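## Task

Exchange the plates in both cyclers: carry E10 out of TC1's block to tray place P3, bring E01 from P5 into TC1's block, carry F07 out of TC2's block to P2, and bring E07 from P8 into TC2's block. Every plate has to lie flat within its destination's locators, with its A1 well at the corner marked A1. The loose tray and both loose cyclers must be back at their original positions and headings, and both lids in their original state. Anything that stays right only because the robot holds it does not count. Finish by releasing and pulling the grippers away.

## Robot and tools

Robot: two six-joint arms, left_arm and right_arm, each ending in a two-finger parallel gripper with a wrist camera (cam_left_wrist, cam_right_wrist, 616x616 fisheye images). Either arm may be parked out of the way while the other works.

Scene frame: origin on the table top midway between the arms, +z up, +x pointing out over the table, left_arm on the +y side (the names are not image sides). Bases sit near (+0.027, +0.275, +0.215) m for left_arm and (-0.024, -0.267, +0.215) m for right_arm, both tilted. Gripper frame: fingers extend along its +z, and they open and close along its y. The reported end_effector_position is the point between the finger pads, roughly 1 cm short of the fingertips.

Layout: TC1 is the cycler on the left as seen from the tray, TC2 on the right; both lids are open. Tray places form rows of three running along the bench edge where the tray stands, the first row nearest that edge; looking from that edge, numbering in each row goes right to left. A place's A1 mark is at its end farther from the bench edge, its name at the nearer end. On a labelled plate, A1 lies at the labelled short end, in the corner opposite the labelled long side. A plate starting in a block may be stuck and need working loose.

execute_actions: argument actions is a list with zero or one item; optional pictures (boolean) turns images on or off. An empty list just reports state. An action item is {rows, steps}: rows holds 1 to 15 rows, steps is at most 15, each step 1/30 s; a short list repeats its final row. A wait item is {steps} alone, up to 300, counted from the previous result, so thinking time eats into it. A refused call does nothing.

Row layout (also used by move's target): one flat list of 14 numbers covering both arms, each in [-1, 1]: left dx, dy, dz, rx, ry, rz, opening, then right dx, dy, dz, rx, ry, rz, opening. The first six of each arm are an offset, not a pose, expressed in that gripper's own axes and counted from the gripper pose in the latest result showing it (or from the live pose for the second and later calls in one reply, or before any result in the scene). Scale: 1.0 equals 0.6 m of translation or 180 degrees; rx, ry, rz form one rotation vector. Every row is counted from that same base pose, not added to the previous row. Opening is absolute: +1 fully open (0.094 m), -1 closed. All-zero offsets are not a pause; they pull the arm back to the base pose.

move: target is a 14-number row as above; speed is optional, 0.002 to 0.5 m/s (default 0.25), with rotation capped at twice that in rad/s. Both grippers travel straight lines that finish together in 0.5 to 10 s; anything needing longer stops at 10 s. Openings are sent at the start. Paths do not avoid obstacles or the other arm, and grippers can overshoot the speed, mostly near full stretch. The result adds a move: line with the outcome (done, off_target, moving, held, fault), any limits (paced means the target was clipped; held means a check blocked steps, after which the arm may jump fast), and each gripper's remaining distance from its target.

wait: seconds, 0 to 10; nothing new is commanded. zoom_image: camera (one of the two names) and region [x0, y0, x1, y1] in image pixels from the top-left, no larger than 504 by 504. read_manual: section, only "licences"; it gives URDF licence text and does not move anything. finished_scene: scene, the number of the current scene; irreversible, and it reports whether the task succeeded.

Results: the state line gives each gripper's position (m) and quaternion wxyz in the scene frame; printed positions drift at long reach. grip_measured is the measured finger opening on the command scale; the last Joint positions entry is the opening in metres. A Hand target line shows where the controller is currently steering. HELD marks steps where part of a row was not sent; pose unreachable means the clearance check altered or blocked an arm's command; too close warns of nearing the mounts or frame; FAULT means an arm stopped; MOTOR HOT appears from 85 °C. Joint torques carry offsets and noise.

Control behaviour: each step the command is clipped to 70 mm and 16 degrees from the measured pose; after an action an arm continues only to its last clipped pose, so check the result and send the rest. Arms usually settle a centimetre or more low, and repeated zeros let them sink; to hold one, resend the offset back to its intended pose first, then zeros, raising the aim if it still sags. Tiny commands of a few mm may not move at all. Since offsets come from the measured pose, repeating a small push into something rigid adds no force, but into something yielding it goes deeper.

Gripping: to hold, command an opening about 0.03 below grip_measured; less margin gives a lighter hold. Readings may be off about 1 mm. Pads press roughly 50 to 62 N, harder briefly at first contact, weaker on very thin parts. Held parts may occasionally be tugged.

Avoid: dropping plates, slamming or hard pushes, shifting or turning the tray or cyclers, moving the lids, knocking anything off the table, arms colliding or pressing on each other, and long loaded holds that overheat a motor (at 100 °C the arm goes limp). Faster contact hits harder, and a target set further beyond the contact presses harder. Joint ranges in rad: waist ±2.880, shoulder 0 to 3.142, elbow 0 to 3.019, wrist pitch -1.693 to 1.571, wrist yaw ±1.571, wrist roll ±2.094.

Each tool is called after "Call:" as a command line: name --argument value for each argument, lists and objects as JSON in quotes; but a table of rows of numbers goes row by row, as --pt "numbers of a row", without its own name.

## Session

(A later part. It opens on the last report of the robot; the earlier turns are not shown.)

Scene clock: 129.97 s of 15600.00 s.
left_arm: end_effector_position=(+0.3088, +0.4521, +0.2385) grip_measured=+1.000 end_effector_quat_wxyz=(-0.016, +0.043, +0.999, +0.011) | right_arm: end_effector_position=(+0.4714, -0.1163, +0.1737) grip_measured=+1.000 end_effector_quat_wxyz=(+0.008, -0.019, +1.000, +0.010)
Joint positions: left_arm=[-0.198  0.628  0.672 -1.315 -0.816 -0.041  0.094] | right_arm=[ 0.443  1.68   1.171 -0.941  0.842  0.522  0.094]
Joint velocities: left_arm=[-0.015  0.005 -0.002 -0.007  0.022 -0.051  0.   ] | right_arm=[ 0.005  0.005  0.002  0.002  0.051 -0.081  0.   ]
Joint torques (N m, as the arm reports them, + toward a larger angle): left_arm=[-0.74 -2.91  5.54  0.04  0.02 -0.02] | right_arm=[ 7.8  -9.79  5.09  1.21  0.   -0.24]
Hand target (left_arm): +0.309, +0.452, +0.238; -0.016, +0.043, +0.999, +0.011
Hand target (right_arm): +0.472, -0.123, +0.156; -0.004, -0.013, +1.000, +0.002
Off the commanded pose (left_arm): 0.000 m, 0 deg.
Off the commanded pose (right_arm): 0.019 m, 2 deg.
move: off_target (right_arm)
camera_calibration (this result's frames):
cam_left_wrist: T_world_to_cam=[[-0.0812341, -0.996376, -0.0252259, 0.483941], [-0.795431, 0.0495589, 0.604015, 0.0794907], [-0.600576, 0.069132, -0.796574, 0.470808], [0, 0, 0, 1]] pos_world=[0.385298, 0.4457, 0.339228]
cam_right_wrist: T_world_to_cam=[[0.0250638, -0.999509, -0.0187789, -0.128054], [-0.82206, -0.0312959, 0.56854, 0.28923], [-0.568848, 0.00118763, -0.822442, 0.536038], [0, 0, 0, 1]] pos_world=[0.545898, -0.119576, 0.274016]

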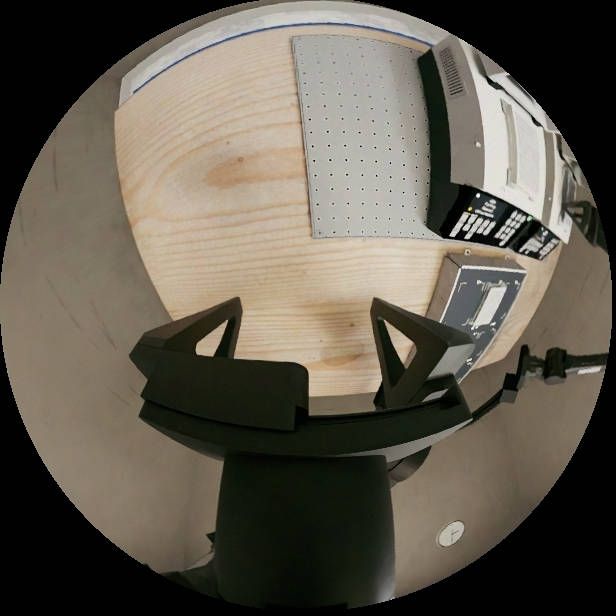

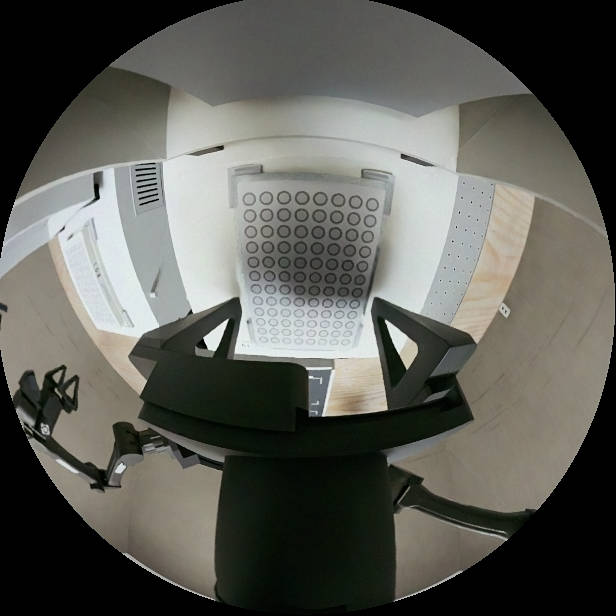

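Call:
move --target '[0,0,0,0,0,0,1, 0,-0.008,0.035,0,0.01,0.01,1]' --speed 0.03

Call:
execute_actions --actions '[{"rows":[[0,0,0,0,0,0,1,0,0,0,0,0,0,0.5]],"steps":12}]'

Scene clock: 131.83 s of 15600.00 s.
left_arm: end_effector_position=(+0.3088, +0.4521, +0.2385) grip_measured=+1.000 end_effector_quat_wxyz=(-0.016, +0.043, +0.999, +0.011) | right_arm: end_effector_position=(+0.4701, -0.1129, +0.1731) grip_measured=+1.000 end_effector_quat_wxyz=(+0.004, -0.018, +1.000, +0.018)
Joint positions: left_arm=[-0.198  0.628  0.672 -1.315 -0.816 -0.041  0.094] | right_arm=[ 0.443  1.681  1.17  -0.934  0.824  0.52   0.094]
Joint velocities: left_arm=[ 0.015 -0.015 -0.007 -0.002  0.081 -0.007  0.   ] | right_arm=[-0.015 -0.005 -0.012 -0.007 -0.139  0.007  0.   ]
Joint torques (N m, as the arm reports them, + toward a larger angle): left_arm=[-0.65 -2.87  5.57  0.03  0.04 -0.02] | right_arm=[ 7.32 -9.7   5.21  0.99 -0.01 -0.12]
Hand target (left_arm): +0.309, +0.452, +0.238; -0.016, +0.043, +0.999, +0.011
Hand target (right_arm): +0.471, -0.121, +0.153; -0.008, -0.003, +1.000, +0.010
Off the commanded pose (left_arm): 0.000 m, 0 deg.
Off the commanded pose (right_arm): 0.022 m, 2 deg.
move: off_target (right_arm)
camera_calibration (this result's frames):
cam_left_wrist: T_world_to_cam=[[-0.0812341, -0.996376, -0.0252259, 0.483941], [-0.795431, 0.0495589, 0.604015, 0.0794907], [-0.600576, 0.069132, -0.796574, 0.470808], [0, 0, 0, 1]] pos_world=[0.385298, 0.4457, 0.339228]
cam_right_wrist: T_world_to_cam=[[0.0233471, -0.999083, -0.0358761, -0.120801], [-0.818289, -0.0397136, 0.573434, 0.285067], [-0.574333, 0.015969, -0.818466, 0.538372], [0, 0, 0, 1]] pos_world=[0.545292, -0.117967, 0.272839]

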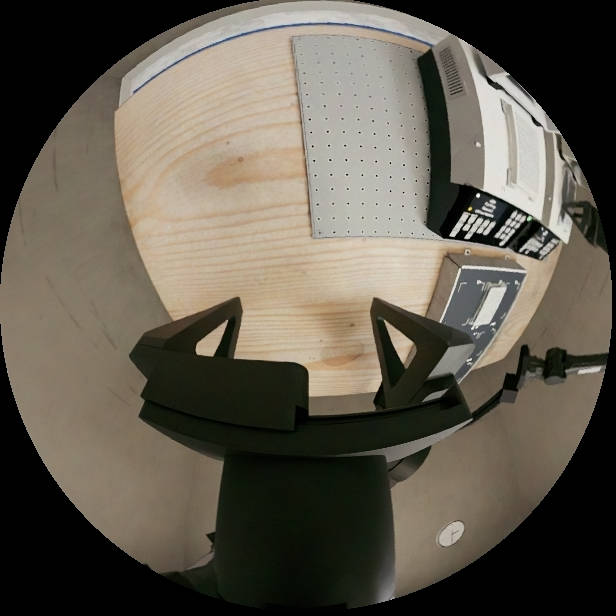

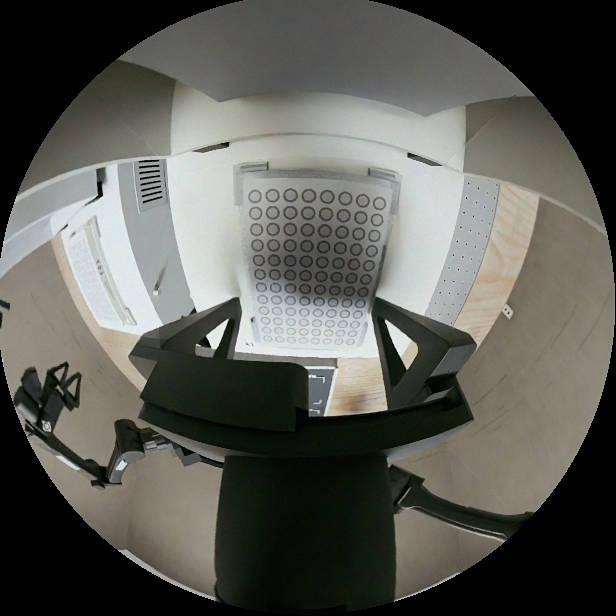

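Scene clock: 132.23 s of 15600.00 s.
left_arm: end_effector_position=(+0.3088, +0.4521, +0.2385) grip_measured=+1.000 end_effector_quat_wxyz=(-0.016, +0.043, +0.999, +0.011) | right_arm: end_effector_position=(+0.4700, -0.1155, +0.1732) grip_measured=+0.716 end_effector_quat_wxyz=(+0.005, -0.018, +1.000, +0.014)
Joint positions: left_arm=[-0.198  0.628  0.672 -1.315 -0.816 -0.041  0.094] | right_arm=[ 0.442  1.679  1.168 -0.938  0.832  0.522  0.081]
Joint velocities: left_arm=[-0.005  0.005  0.007  0.002 -0.037 -0.066  0.   ] | right_arm=[-0.015 -0.005  0.012 -0.002 -0.022 -0.022  0.003]
Joint torques (N m, as the arm reports them, + toward a larger angle): left_arm=[-0.73 -2.66  5.58  0.05  0.02  0.03] | right_arm=[ 10.51 -10.64   5.7    0.54  -0.16  -0.16]
Hand target (left_arm): +0.309, +0.452, +0.238; -0.016, +0.043, +0.999, +0.011
Hand target (right_arm): +0.470, -0.113, +0.173; +0.004, -0.018, +1.000, +0.018
Off the commanded pose (left_arm): 0.000 m, 0 deg.
Off the commanded pose (right_arm): 0.003 m, 1 deg.
Steps of this call (steps 1 to 12: all 12 steps of this action). Readings (end_effector_position):
1: left_arm (+0.3088, +0.4521, +0.2385) | right_arm (+0.4702, -0.1132, +0.1731)
2: left_arm (+0.3088, +0.4521, +0.2385) | right_arm (+0.4698, -0.1153, +0.1729)
4: left_arm (+0.3088, +0.4521, +0.2385) | right_arm (+0.4700, -0.1155, +0.1732)
8: left_arm (+0.3088, +0.4521, +0.2385) | right_arm (+0.4700, -0.1155, +0.1732)
12: the state above
camera_calibration (this result's frames):
cam_left_wrist: T_world_to_cam=[[-0.0812341, -0.996376, -0.0252259, 0.483941], [-0.795431, 0.0495589, 0.604015, 0.0794907], [-0.600576, 0.069132, -0.796574, 0.470808], [0, 0, 0, 1]] pos_world=[0.385298, 0.4457, 0.339228]
cam_right_wrist: T_world_to_cam=[[0.022893, -0.999374, -0.0269819, -0.12474], [-0.819342, -0.0342199, 0.572282, 0.286177], [-0.572847, 0.00900623, -0.819613, 0.537085], [0, 0, 0, 1]] pos_world=[0.545001, -0.119707, 0.273062]

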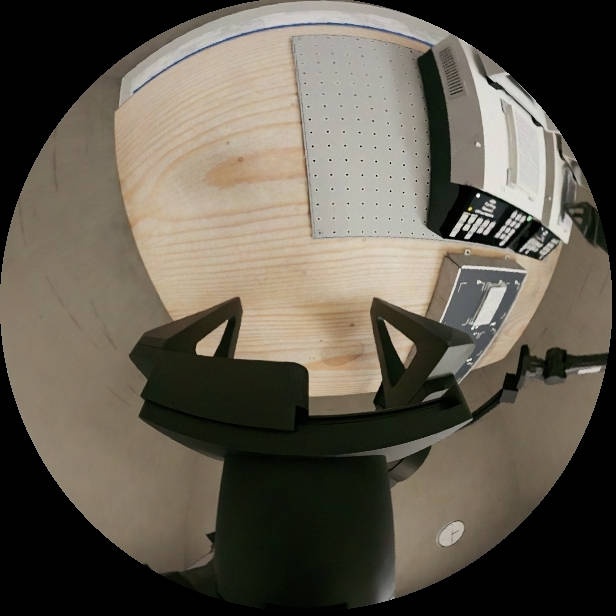

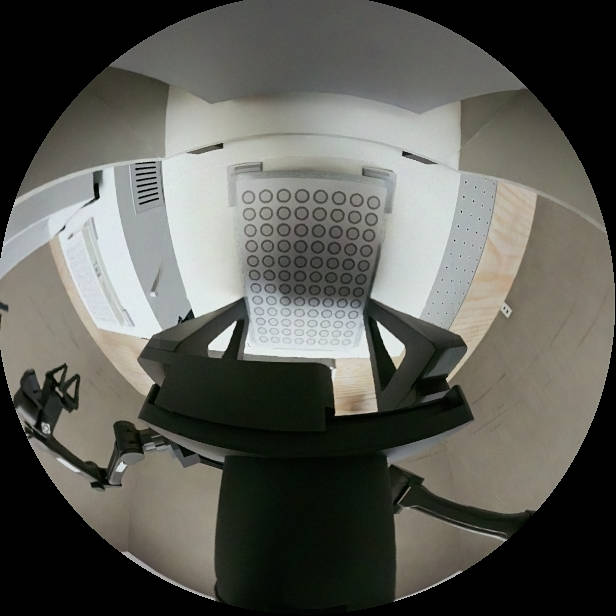

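Call:
move --target '[0,0,0,0,0,0,1, 0,-0.008,0.05,0,0,0,1]' --speed 0.02

Call:
execute_actions --actions '[{"rows":[[0,0,0,0,0,0,1,0,0,0,0,0,0,0.5]],"steps":12}]'

Scene clock: 135.07 s of 15600.00 s.
left_arm: end_effector_position=(+0.3088, +0.4521, +0.2385) grip_measured=+1.000 end_effector_quat_wxyz=(-0.016, +0.043, +0.999, +0.011) | right_arm: end_effector_position=(+0.4723, -0.1117, +0.1661) grip_measured=+1.000 end_effector_quat_wxyz=(+0.018, -0.021, +0.999, +0.021)
Joint positions: left_arm=[-0.198  0.628  0.672 -1.315 -0.816 -0.041  0.094] | right_arm=[ 0.434  1.678  1.146 -0.863  0.832  0.47   0.094]
Joint velocities: left_arm=[-0.005 -0.005 -0.002 -0.022 -0.007 -0.051  0.   ] | right_arm=[-0.015 -0.005 -0.002  0.017 -0.051 -0.007  0.   ]
Joint torques (N m, as the arm reports them, + toward a larger angle): left_arm=[-0.72 -2.75  5.54  0.07 -0.01  0.  ] | right_arm=[  7.12 -10.05   4.37   1.83  -0.16  -0.37]
Hand target (left_arm): +0.309, +0.452, +0.238; -0.016, +0.043, +0.999, +0.011
Hand target (right_arm): +0.470, -0.120, +0.144; +0.005, -0.018, +1.000, +0.014
Off the commanded pose (left_arm): 0.000 m, 0 deg.
Off the commanded pose (right_arm): 0.024 m, 2 deg.
move: off_target (right_arm)
camera_calibration (this result's frames):
cam_left_wrist: T_world_to_cam=[[-0.0812341, -0.996376, -0.0252259, 0.483941], [-0.795431, 0.0495589, 0.604015, 0.0794907], [-0.600576, 0.069132, -0.796574, 0.470808], [0, 0, 0, 1]] pos_world=[0.385298, 0.4457, 0.339228]
cam_right_wrist: T_world_to_cam=[[0.0303796, -0.998714, -0.0405852, -0.122431], [-0.833853, -0.0477121, 0.549921, 0.301313], [-0.55115, 0.0171357, -0.83423, 0.52569], [0, 0, 0, 1]] pos_world=[0.544704, -0.116905, 0.267879]

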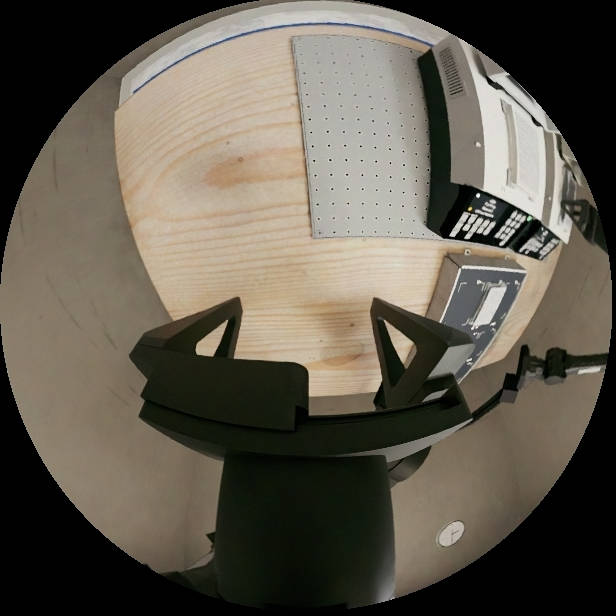

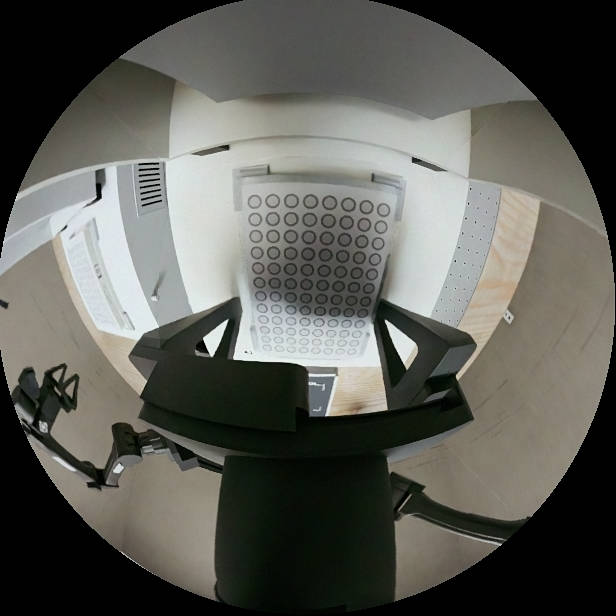

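Scene clock: 135.47 s of 15600.00 s.
left_arm: end_effector_position=(+0.3088, +0.4521, +0.2385) grip_measured=+1.000 end_effector_quat_wxyz=(-0.016, +0.043, +0.999, +0.011) | right_arm: end_effector_position=(+0.4729, -0.1156, +0.1662) grip_measured=+0.764 end_effector_quat_wxyz=(+0.020, -0.020, +0.999, +0.014)
Joint positions: left_arm=[-0.198  0.628  0.672 -1.315 -0.816 -0.041  0.094] | right_arm=[ 0.432  1.675  1.145 -0.868  0.845  0.473  0.083]
Joint velocities: left_arm=[ 0.005  0.005 -0.002 -0.002 -0.022 -0.066  0.   ] | right_arm=[-0.005 -0.005  0.002 -0.027 -0.007 -0.007  0.001]
Joint torques (N m, as the arm reports them, + toward a larger angle): left_arm=[-0.52 -2.82  5.52  0.06  0.   -0.01] | right_arm=[ 10.49 -10.37   5.59   0.44  -0.31  -0.13]
Hand target (left_arm): +0.309, +0.452, +0.238; -0.016, +0.043, +0.999, +0.011
Hand target (right_arm): +0.472, -0.112, +0.166; +0.018, -0.021, +0.999, +0.021
Off the commanded pose (left_arm): 0.000 m, 0 deg.
Off the commanded pose (right_arm): 0.004 m, 1 deg.
Steps of this call (steps 1 to 12: all 12 steps of this action). Readings (end_effector_position):
1: left_arm (+0.3088, +0.4521, +0.2385) | right_arm (+0.4732, -0.1139, +0.1663)
2: left_arm (+0.3088, +0.4521, +0.2385) | right_arm (+0.4729, -0.1154, +0.1663)
4: left_arm (+0.3088, +0.4521, +0.2385) | right_arm (+0.4729, -0.1156, +0.1662)
8: left_arm (+0.3088, +0.4521, +0.2385) | right_arm (+0.4729, -0.1156, +0.1662)
12: the state above
camera_calibration (this result's frames):
cam_left_wrist: T_world_to_cam=[[-0.0812341, -0.996376, -0.0252259, 0.483941], [-0.795431, 0.0495589, 0.604015, 0.0794907], [-0.600576, 0.069132, -0.796574, 0.470808], [0, 0, 0, 1]] pos_world=[0.385298, 0.4457, 0.339228]
cam_right_wrist: T_world_to_cam=[[0.0280783, -0.999237, -0.0271535, -0.127467], [-0.836073, -0.0383652, 0.547275, 0.304158], [-0.547899, 0.00733577, -0.836512, 0.523851], [0, 0, 0, 1]] pos_world=[0.544895, -0.119543, 0.268289]

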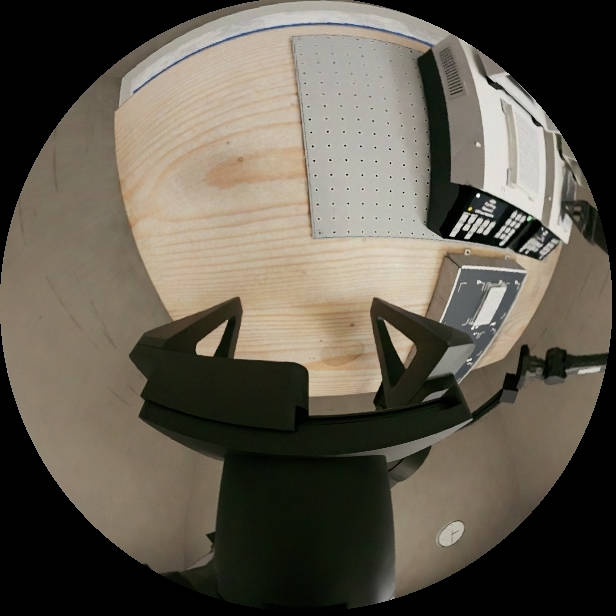

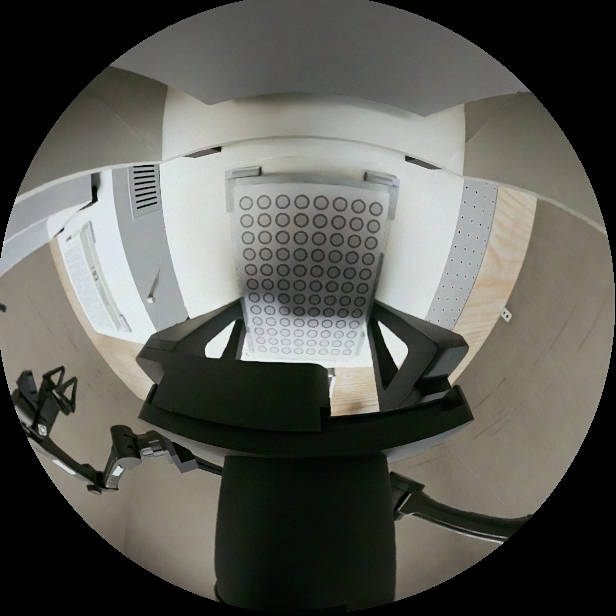

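Call:
move --target '[0,0,0,0,0,0,1, 0,0,-0.115,0,0,0,0.4]' --speed 0.05

Scene clock: 137.67 s of 15600.00 s.
left_arm: end_effector_position=(+0.3088, +0.4521, +0.2385) grip_measured=+1.000 end_effector_quat_wxyz=(-0.016, +0.043, +0.999, +0.011) | right_arm: end_effector_position=(+0.4716, -0.1160, +0.1692) grip_measured=+0.764 end_effector_quat_wxyz=(+0.011, -0.013, +1.000, +0.000)
Joint positions: left_arm=[-0.198  0.628  0.672 -1.315 -0.816 -0.041  0.094] | right_arm=[ 0.441  1.692  1.17  -0.932  0.861  0.534  0.083]
Joint velocities: left_arm=[-0.005  0.005  0.017 -0.002  0.022  0.081  0.   ] | right_arm=[-0.005  0.005  0.002 -0.002  0.037 -0.037  0.   ]
Joint torques (N m, as the arm reports them, + toward a larger angle): left_arm=[-0.73 -2.53  5.47  0.17  0.04  0.  ] | right_arm=[ 17.54 -15.07   7.83  -7.01  -0.01   0.67]
Hand target (left_arm): +0.309, +0.452, +0.238; -0.016, +0.043, +0.999, +0.011
Hand target (right_arm): +0.470, -0.118, +0.229; +0.025, -0.021, +0.999, +0.017
Off the commanded pose (left_arm): 0.000 m, 0 deg.
Off the commanded pose (right_arm): 0.066 m, 2 deg.
move: off_target (right_arm)
camera_calibration (this result's frames):
cam_left_wrist: T_world_to_cam=[[-0.0812341, -0.996376, -0.0252259, 0.483941], [-0.795431, 0.0495589, 0.604015, 0.0794907], [-0.600576, 0.069132, -0.796574, 0.470808], [0, 0, 0, 1]] pos_world=[0.385298, 0.4457, 0.339228]
cam_right_wrist: T_world_to_cam=[[0.0136887, -0.999906, -0.000161217, -0.125649], [-0.826383, -0.011404, 0.562992, 0.297329], [-0.562941, -0.00757343, -0.826462, 0.529357], [0, 0, 0, 1]] pos_world=[0.545425, -0.118237, 0.27008]

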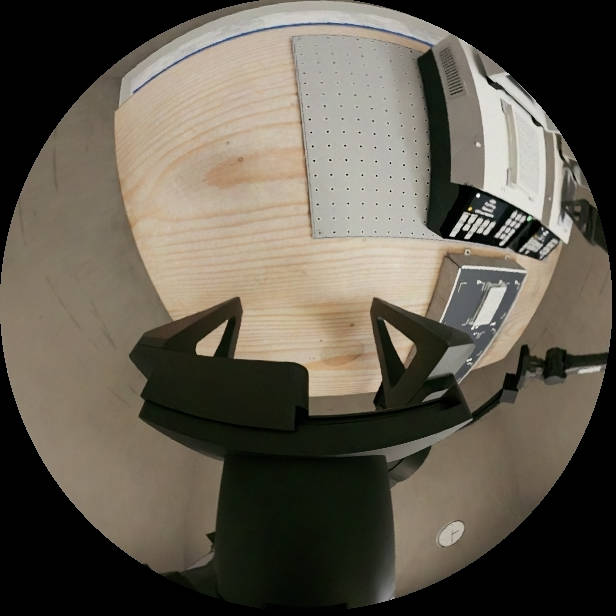

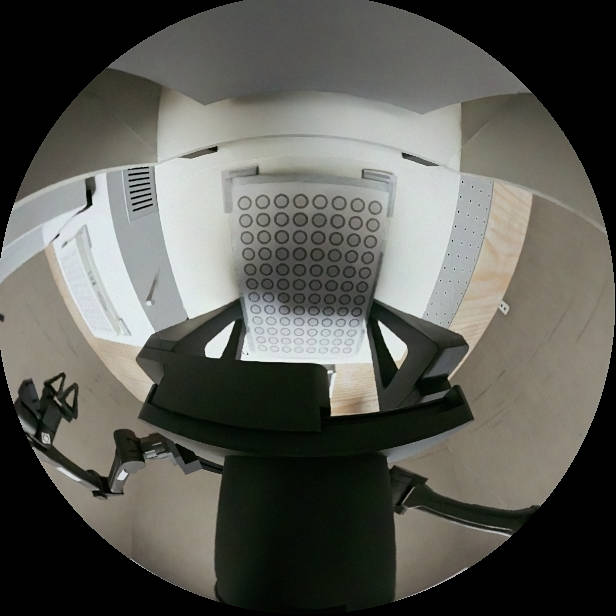

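Call:
execute_actions --actions '[{"rows":[[0,0,0,0,0,0,1,0,0,-0.2,0,0.05,0,0.4]],"steps":15}]'

Scene clock: 138.83 s of 15600.00 s.
left_arm: end_effector_position=(+0.3088, +0.4521, +0.2385) grip_measured=+1.000 end_effector_quat_wxyz=(-0.016, +0.043, +0.999, +0.011) | right_arm: end_effector_position=(+0.4844, -0.1161, +0.1890) grip_measured=+0.756 end_effector_quat_wxyz=(-0.060, +0.008, +0.998, -0.012)
Joint positions: left_arm=[-0.198  0.628  0.672 -1.315 -0.816 -0.041  0.094] | right_arm=[ 0.446  1.766  1.354 -1.239  0.796  0.726  0.083]
Joint velocities: left_arm=[-0.005 -0.015  0.017 -0.002 -0.051  0.022  0.   ] | right_arm=[-0.005  0.015  0.027 -0.051 -0.022  0.066 -0.001]
Joint torques (N m, as the arm reports them, + toward a larger angle): left_arm=[-0.73 -3.08  5.45  0.15  0.02  0.  ] | right_arm=[ 18.84 -15.16   8.09  -7.9   -0.96   0.52]
Hand target (left_arm): +0.309, +0.452, +0.238; -0.016, +0.043, +0.999, +0.011
Hand target (right_arm): +0.474, -0.117, +0.252; -0.062, -0.014, +0.998, +0.003
Off the commanded pose (left_arm): 0.000 m, 0 deg.
Off the commanded pose (right_arm): 0.101 m, 3 deg; position clipped at the last step of the last action.
Steps of this call (steps 1 to 20: nothing new was sent; steps 21 to 35: all 15 steps of this action). Readings (end_effector_position):
21: left_arm (+0.3088, +0.4521, +0.2385) | right_arm (+0.4699, -0.1163, +0.1705)
22: left_arm (+0.3088, +0.4521, +0.2385) | right_arm (+0.4710, -0.1170, +0.1736)
24: left_arm (+0.3088, +0.4521, +0.2385) | right_arm (+0.4760, -0.1166, +0.1789)
28: left_arm (+0.3088, +0.4521, +0.2385) | right_arm (+0.4824, -0.1166, +0.1862)
35: the state above
camera_calibration (this result's frames):
cam_left_wrist: T_world_to_cam=[[-0.0812341, -0.996376, -0.0252259, 0.483941], [-0.795431, 0.0495589, 0.604015, 0.0794907], [-0.600576, 0.069132, -0.796574, 0.470808], [0, 0, 0, 1]] pos_world=[0.385298, 0.4457, 0.339228]
cam_right_wrist: T_world_to_cam=[[-0.0275502, -0.999243, 0.0274509, -0.111079], [-0.737541, 0.0388558, 0.674183, 0.23846], [-0.67474, -0.00167228, -0.738054, 0.591029], [0, 0, 0, 1]] pos_world=[0.571604, -0.119272, 0.278495]

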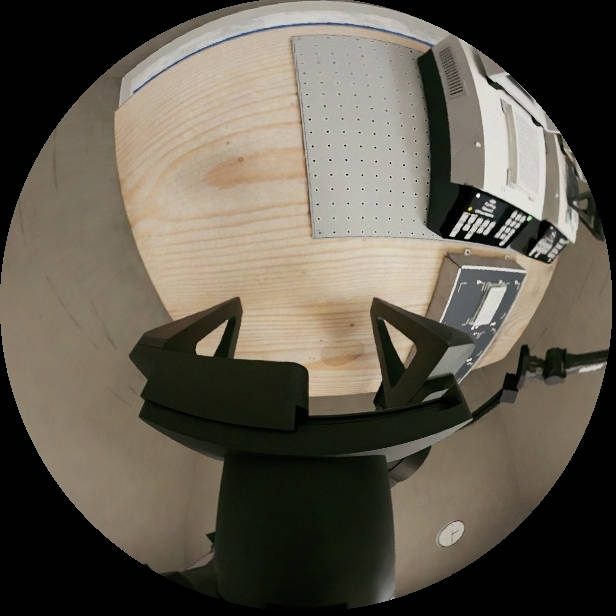

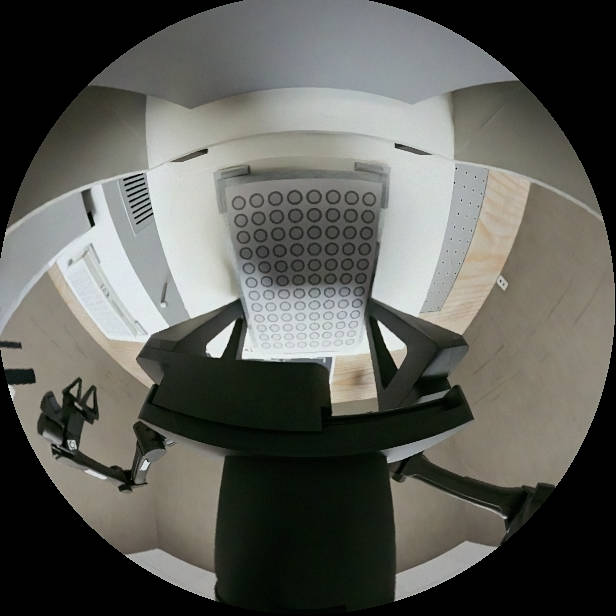

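Call:
move --target '[0,-0.5,0,0,0,0.5,-1, 0.02,0,0.035,0,-0.045,0,0.4]' --speed 0.15

Scene clock: 146.53 s of 15600.00 s.
left_arm: end_effector_position=(+0.2694, +0.1693, +0.2203) grip_measured=-0.992 end_effector_quat_wxyz=(-0.041, +0.736, +0.675, +0.002) | right_arm: end_effector_position=(+0.4683, -0.1051, +0.1756) grip_measured=+0.756 end_effector_quat_wxyz=(+0.012, -0.001, +1.000, -0.010)
Joint positions: left_arm=[-0.898  1.591  0.683 -1.176 -0.753  0.474  0.   ] | right_arm=[ 0.47   1.721  1.192 -0.975  0.882  0.616  0.083]
Joint velocities: left_arm=[ 0.005 -0.005 -0.002 -0.017 -0.066  0.022  0.   ] | right_arm=[-0.005  0.005 -0.007 -0.017  0.007  0.022  0.   ]
Joint torques (N m, as the arm reports them, + toward a larger angle): left_arm=[-8.84 -3.92  7.88  0.35  0.25  0.08] | right_arm=[  9.19 -11.85   4.44   0.8    0.24  -0.21]
Hand target (left_arm): +0.280, +0.155, +0.231; -0.021, +0.737, +0.676, -0.002
Hand target (right_arm): +0.470, -0.116, +0.170; +0.010, +0.007, +1.000, -0.014
Off the commanded pose (left_arm): 0.024 m, 3 deg.
Off the commanded pose (right_arm): 0.013 m, 1 deg.
move: off_target (left_arm, right_arm)
camera_calibration (this result's frames):
cam_left_wrist: T_world_to_cam=[[-0.995436, 0.0794258, 0.0529087, 0.245472], [0.0950456, 0.775063, 0.624695, -0.294043], [0.00860941, 0.626873, -0.779074, 0.189818], [0, 0, 0, 1]] pos_world=[0.270664, 0.0894131, 0.318582]
cam_right_wrist: T_world_to_cam=[[-0.0117325, -0.999727, 0.020187, -0.106323], [-0.827649, 0.0210381, 0.560852, 0.29548], [-0.561123, -0.0101276, -0.82767, 0.5319], [0, 0, 0, 1]] pos_world=[0.541767, -0.107124, 0.276664]

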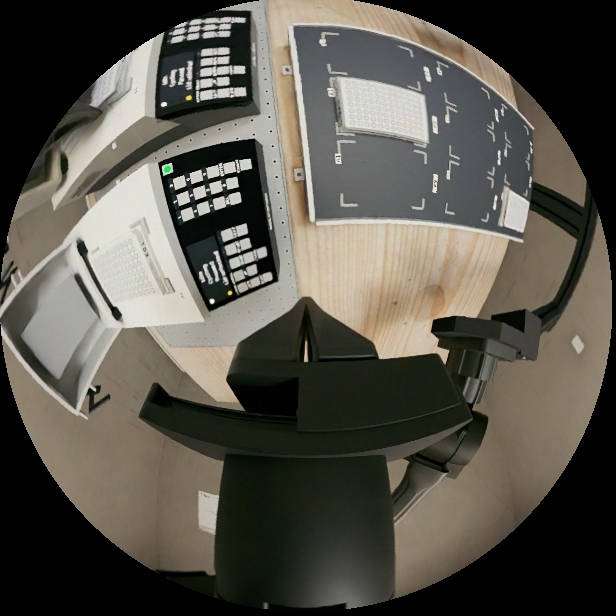

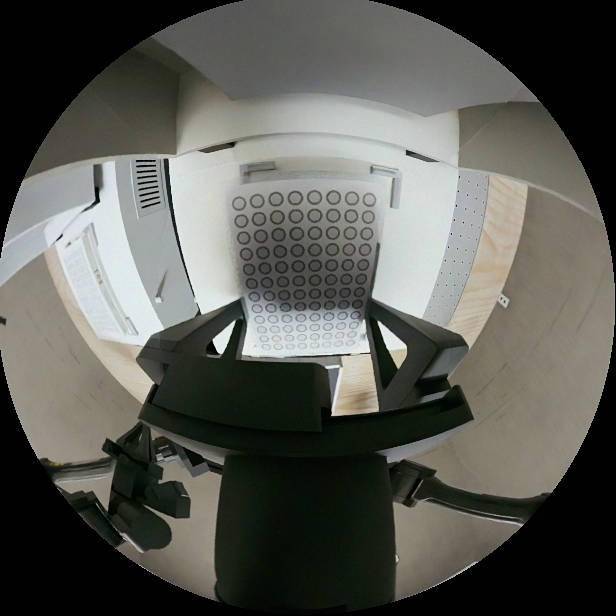

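Call:
move --target '[0.5,0,0,0,0,0,-1, 0,0,-0.1,0,0,0,0.4]' --speed 0.2

Call:
move --target '[0,0,0,0,0,0,-1, 0.45,0.1,0,0,0,0,0.4]' --speed 0.25

Scene clock: 149.73 s of 15600.00 s.
left_arm: end_effector_position=(+0.2896, +0.4576, +0.2320) grip_measured=-0.992 end_effector_quat_wxyz=(-0.044, +0.745, +0.665, -0.006) | right_arm: end_effector_position=(+0.4497, -0.1086, +0.2152) grip_measured=+0.756 end_effector_quat_wxyz=(-0.005, -0.014, +1.000, -0.025)
Joint positions: left_arm=[-0.173  0.602  0.639 -1.345 -0.84   1.546  0.   ] | right_arm=[ 0.546  1.703  1.224 -1.186  0.882  0.76   0.083]
Joint velocities: left_arm=[-0.005 -0.015 -0.017  0.007 -0.007  0.037 -0.   ] | right_arm=[-0.005  0.005  0.002  0.012 -0.022 -0.037 -0.   ]
Joint torques (N m, as the arm reports them, + toward a larger angle): left_arm=[ 0.55 -3.09  7.57  0.42  0.24  0.09] | right_arm=[ 12.19 -10.96   8.86  -0.41   0.15  -0.05]
Hand target (left_arm): +0.298, +0.466, +0.238; -0.039, +0.736, +0.676, +0.001
Hand target (right_arm): +0.466, -0.104, +0.236; +0.012, -0.001, +1.000, -0.010
Off the commanded pose (left_arm): 0.013 m, 2 deg.
Off the commanded pose (right_arm): 0.027 m, 3 deg.
move: off_target (left_arm, right_arm)
camera_calibration (this result's frames):
cam_left_wrist: T_world_to_cam=[[-0.992009, 0.106029, 0.068377, 0.225245], [0.125553, 0.77633, 0.617696, -0.53461], [0.0124106, 0.621345, -0.783439, 0.0204999], [0, 0, 0, 1]] pos_world=[0.290312, 0.378413, 0.330885]
cam_right_wrist: T_world_to_cam=[[0.0163879, -0.998629, 0.0497164, -0.129698], [-0.808581, 0.0160125, 0.588167, 0.242922], [-0.588157, -0.0498385, -0.80721, 0.557637], [0, 0, 0, 1]] pos_world=[0.526526, -0.105619, 0.313699]

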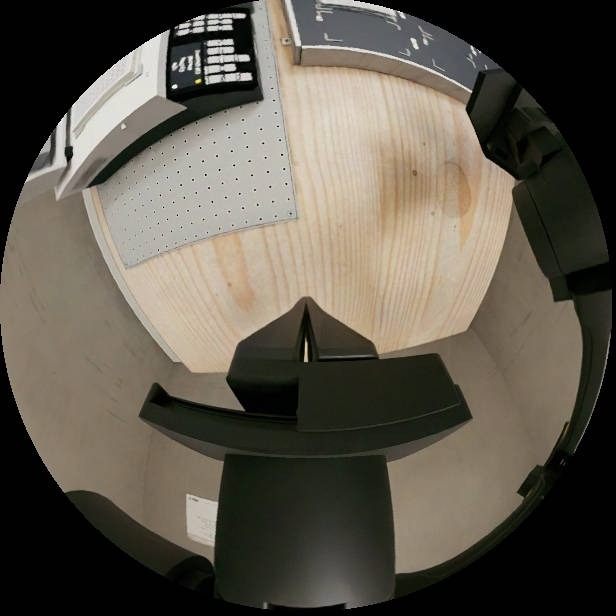

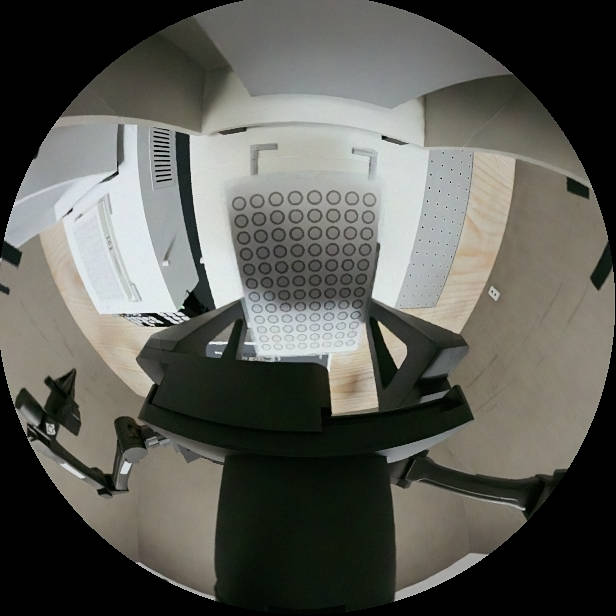

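Scene clock: 151.47 s of 15600.00 s.
left_arm: end_effector_position=(+0.2896, +0.4576, +0.2320) grip_measured=-0.992 end_effector_quat_wxyz=(-0.044, +0.745, +0.665, -0.006) | right_arm: end_effector_position=(+0.1803, -0.0520, +0.2144) grip_measured=+0.756 end_effector_quat_wxyz=(-0.007, -0.019, +0.999, -0.028)
Joint positions: left_arm=[-0.173  0.602  0.639 -1.345 -0.84   1.546  0.   ] | right_arm=[ 0.992  1.844  0.793 -1.081  0.732  1.378  0.083]
Joint velocities: left_arm=[ 0.005  0.005  0.007  0.007 -0.022 -0.066 -0.001] | right_arm=[-0.005 -0.005 -0.007  0.002 -0.051 -0.022  0.001]
Joint torques (N m, as the arm reports them, + toward a larger angle): left_arm=[-0.5  -2.45  5.4  -0.11  0.11  0.  ] | right_arm=[ 8.06 -6.99  5.7   0.52  0.12 -0.07]
Hand target (left_arm): +0.290, +0.458, +0.232; -0.044, +0.745, +0.665, -0.006
Hand target (right_arm): +0.178, -0.051, +0.215; -0.005, -0.014, +1.000, -0.025
Off the commanded pose (left_arm): 0.000 m, 0 deg.
Off the commanded pose (right_arm): 0.005 m, 1 deg.
move: done
camera_calibration (this result's frames):
cam_left_wrist: T_world_to_cam=[[-0.992009, 0.106029, 0.068377, 0.225245], [0.125553, 0.77633, 0.617696, -0.53461], [0.0124106, 0.621345, -0.783439, 0.0204999], [0, 0, 0, 1]] pos_world=[0.290312, 0.378413, 0.330885]
cam_right_wrist: T_world_to_cam=[[0.0246222, -0.998062, 0.0571465, -0.0718625], [-0.805867, 0.0140117, 0.591931, 0.0232678], [-0.591584, -0.0606271, -0.80396, 0.400752], [0, 0, 0, 1]] pos_world=[0.257599, -0.0477528, 0.312522]

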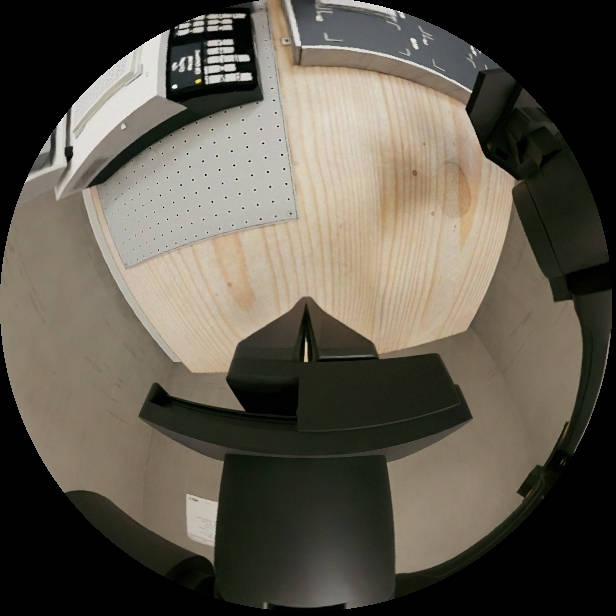

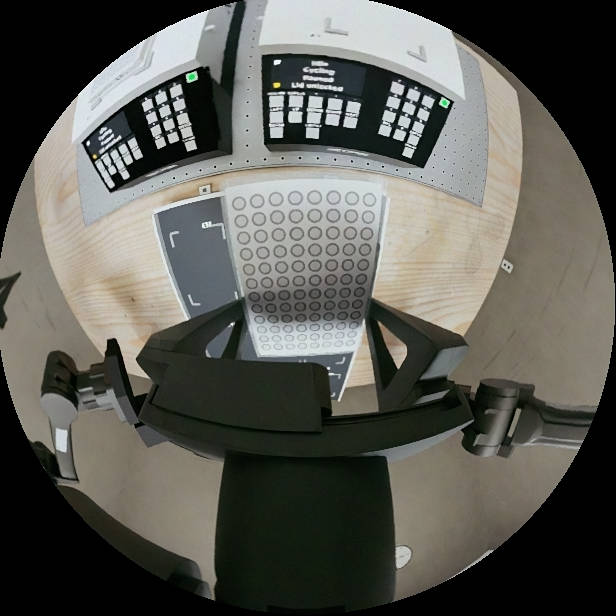

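Call:
move --target '[0,0,0,0,0,0,-1, 0.64,0.085,0.16,0,0,-0.985,0.4]' --speed 0.25

Scene clock: 159.00 s of 15600.00 s.
left_arm: end_effector_position=(+0.2896, +0.4576, +0.2320) grip_measured=-0.992 end_effector_quat_wxyz=(-0.044, +0.745, +0.665, -0.006) | right_arm: end_effector_position=(-0.1942, -0.0320, +0.1166) grip_measured=+0.756 end_effector_quat_wxyz=(+0.045, +0.999, -0.013, +0.003)
Joint positions: left_arm=[-0.173  0.602  0.639 -1.345 -0.84   1.546  0.   ] | right_arm=[ 1.973  2.678  0.906 -0.724  0.039 -0.917  0.083]
Joint velocities: left_arm=[-0.015 -0.005 -0.002  0.002  0.022  0.007 -0.   ] | right_arm=[-0.005 -0.005 -0.017 -0.007 -0.051 -0.022  0.001]
Joint torques (N m, as the arm reports them, + toward a larger angle): left_arm=[-0.47 -2.48  5.36 -0.08  0.09 -0.01] | right_arm=[  1.76 -12.44   8.96   0.63  -0.15  -0.23]
Hand target (left_arm): +0.290, +0.458, +0.232; -0.044, +0.745, +0.665, -0.006
Hand target (right_arm): -0.208, -0.015, +0.119; +0.029, +1.000, -0.005, -0.006
Off the commanded pose (left_arm): 0.000 m, 0 deg.
Off the commanded pose (right_arm): 0.017 m, 2 deg.
move: off_target (right_arm)
camera_calibration (this result's frames):
cam_left_wrist: T_world_to_cam=[[-0.992009, 0.106029, 0.068377, 0.225245], [0.125553, 0.77633, 0.617696, -0.53461], [0.0124106, 0.621345, -0.783439, 0.0204999], [0, 0, 0, 1]] pos_world=[0.290312, 0.378413, 0.330885]
cam_right_wrist: T_world_to_cam=[[0.0398033, 0.995286, -0.0884361, 0.0466281], [0.810167, 0.0196573, 0.585869, 0.0938503], [0.584846, -0.0949676, -0.805566, 0.329351], [0, 0, 0, 1]] pos_world=[-0.27051, -0.0169755, 0.214453]

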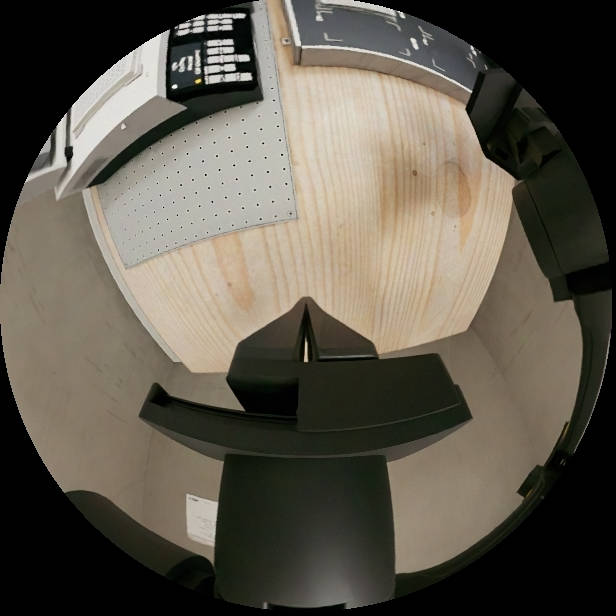

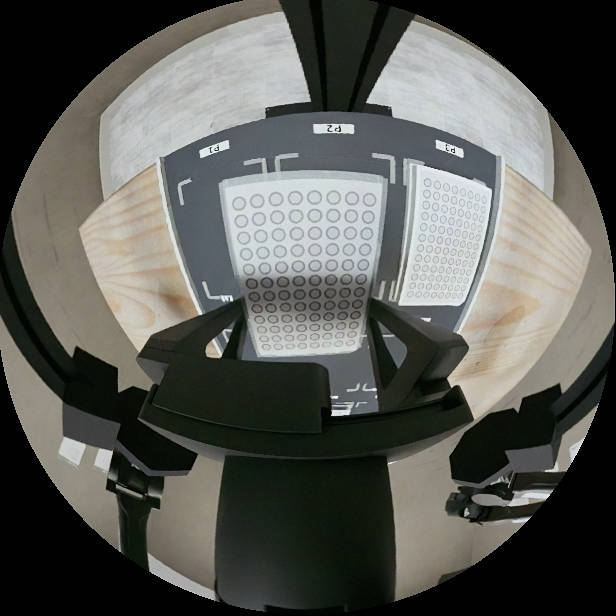

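Call:
move --target '[0,0,0,0,0,0,-1, -0.025,-0.035,0.05,0.029,0,-0.008,0.4]' --speed 0.06

Scene clock: 160.83 s of 15600.00 s.
left_arm: end_effector_position=(+0.2896, +0.4576, +0.2320) grip_measured=-0.992 end_effector_quat_wxyz=(-0.044, +0.745, +0.665, -0.006) | right_arm: end_effector_position=(-0.2038, -0.0166, +0.0883) grip_measured=+0.756 end_effector_quat_wxyz=(+0.006, +1.000, -0.009, +0.001)
Joint positions: left_arm=[-0.173  0.602  0.639 -1.345 -0.84   1.546  0.   ] | right_arm=[ 1.987  2.749  0.906 -0.589  0.07  -0.919  0.083]
Joint velocities: left_arm=[-0.005  0.005 -0.007 -0.002 -0.037  0.051 -0.001] | right_arm=[-0.005 -0.015  0.007  0.017 -0.051 -0.037 -0.   ]
Joint torques (N m, as the arm reports them, + toward a larger angle): left_arm=[-0.44 -2.76  5.37 -0.12  0.06  0.01] | right_arm=[  1.87 -13.81   6.2    0.81   0.08  -0.22]
Hand target (left_arm): +0.290, +0.458, +0.232; -0.044, +0.745, +0.665, -0.006
Hand target (right_arm): -0.208, -0.013, +0.085; -0.001, +1.000, -0.001, +0.004
Off the commanded pose (left_arm): 0.000 m, 0 deg.
Off the commanded pose (right_arm): 0.007 m, 1 deg.
move: done
camera_calibration (this result's frames):
cam_left_wrist: T_world_to_cam=[[-0.992009, 0.106029, 0.068377, 0.225245], [0.125553, 0.77633, 0.617696, -0.53461], [0.0124106, 0.621345, -0.783439, 0.0204999], [0, 0, 0, 1]] pos_world=[0.290312, 0.378413, 0.330885]
cam_right_wrist: T_world_to_cam=[[0.0313303, 0.999436, -0.0120513, 0.0208605], [0.812881, -0.0184627, 0.582137, 0.118102], [0.581586, -0.0280348, -0.813001, 0.314677], [0, 0, 0, 1]] pos_world=[-0.279668, -0.00984633, 0.187333]

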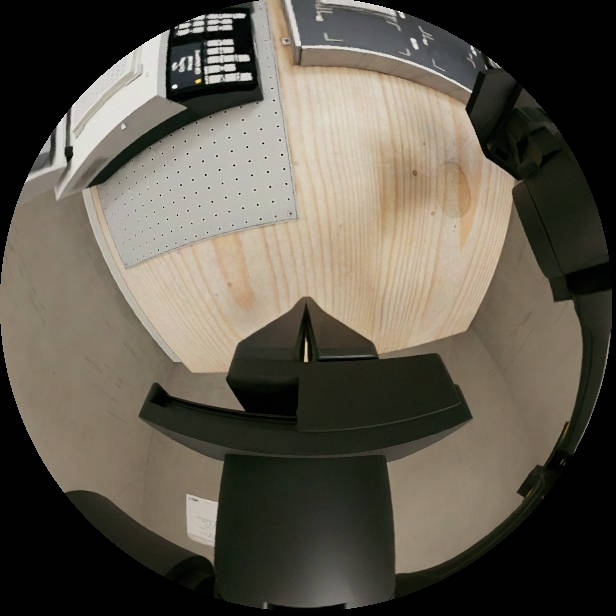

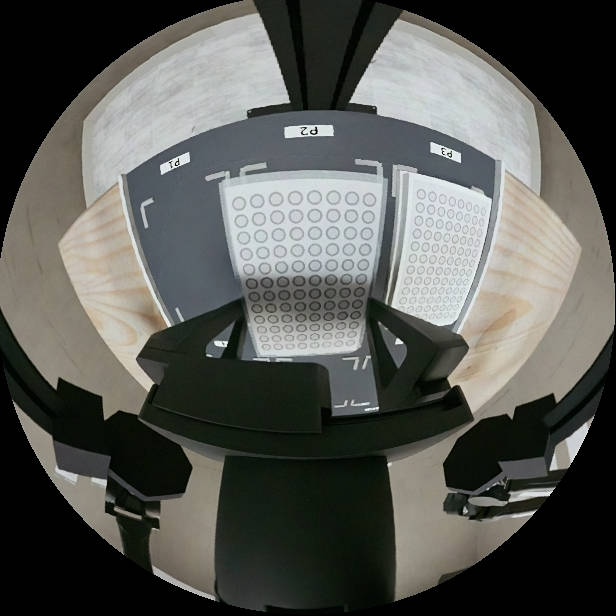

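Call:
move --target '[0,0,0,0,0,0,-1, -0.012,-0.01,0.05,0,0,-0.01,0.4]' --speed 0.03

Scene clock: 163.00 s of 15600.00 s.
left_arm: end_effector_position=(+0.2896, +0.4576, +0.2320) grip_measured=-0.992 end_effector_quat_wxyz=(-0.044, +0.745, +0.665, -0.006) | right_arm: end_effector_position=(-0.2048, -0.0170, +0.0704) grip_measured=+0.756 end_effector_quat_wxyz=(+0.006, +1.000, -0.001, +0.001)
Joint positions: left_arm=[-0.173  0.602  0.639 -1.345 -0.84   1.546  0.   ] | right_arm=[ 1.987  2.794  0.906 -0.544  0.072 -0.936  0.083]
Joint velocities: left_arm=[-0.024  0.005  0.012  0.012  0.081 -0.037  0.   ] | right_arm=[-0.015 -0.015  0.002  0.002  0.022 -0.022 -0.001]
Joint torques (N m, as the arm reports them, + toward a larger angle): left_arm=[-0.64 -2.64  5.45 -0.14  0.09  0.  ] | right_arm=[  0.59 -11.5    6.92   1.24  -0.06  -0.27]
Hand target (left_arm): +0.290, +0.458, +0.232; -0.044, +0.745, +0.665, -0.006
Hand target (right_arm): -0.210, -0.011, +0.058; +0.006, +1.000, +0.006, +0.000
Off the commanded pose (left_arm): 0.000 m, 0 deg.
Off the commanded pose (right_arm): 0.015 m, 1 deg.
move: off_target (right_arm)
camera_calibration (this result's frames):
cam_left_wrist: T_world_to_cam=[[-0.992009, 0.106029, 0.068377, 0.225245], [0.125553, 0.77633, 0.617696, -0.53461], [0.0124106, 0.621345, -0.783439, 0.0204999], [0, 0, 0, 1]] pos_world=[0.290312, 0.378413, 0.330885]
cam_right_wrist: T_world_to_cam=[[0.0141657, 0.99984, -0.0109223, 0.0174178], [0.81231, -0.00513781, 0.583204, 0.129403], [0.583054, -0.0171337, -0.812252, 0.301169], [0, 0, 0, 1]] pos_world=[-0.28096, -0.01159, 0.169347]

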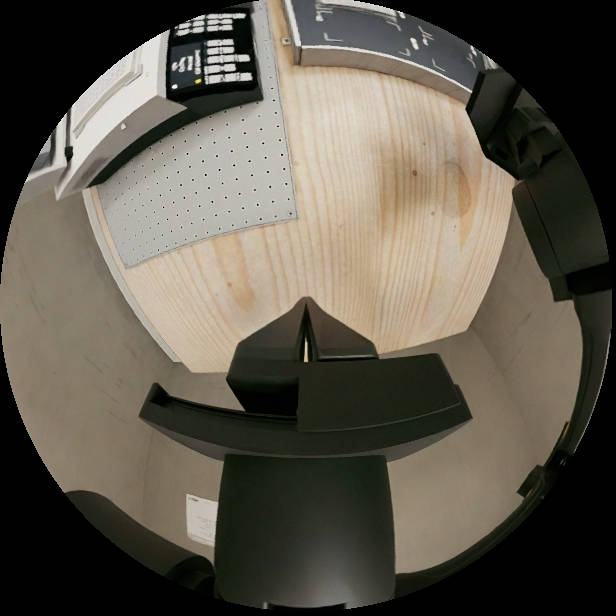

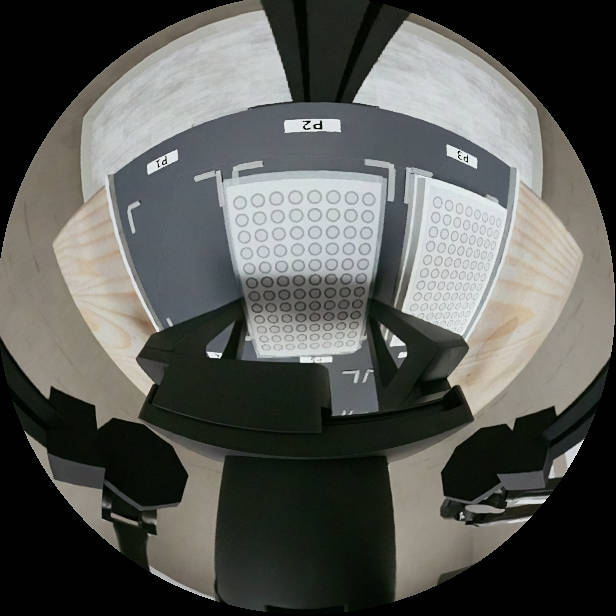

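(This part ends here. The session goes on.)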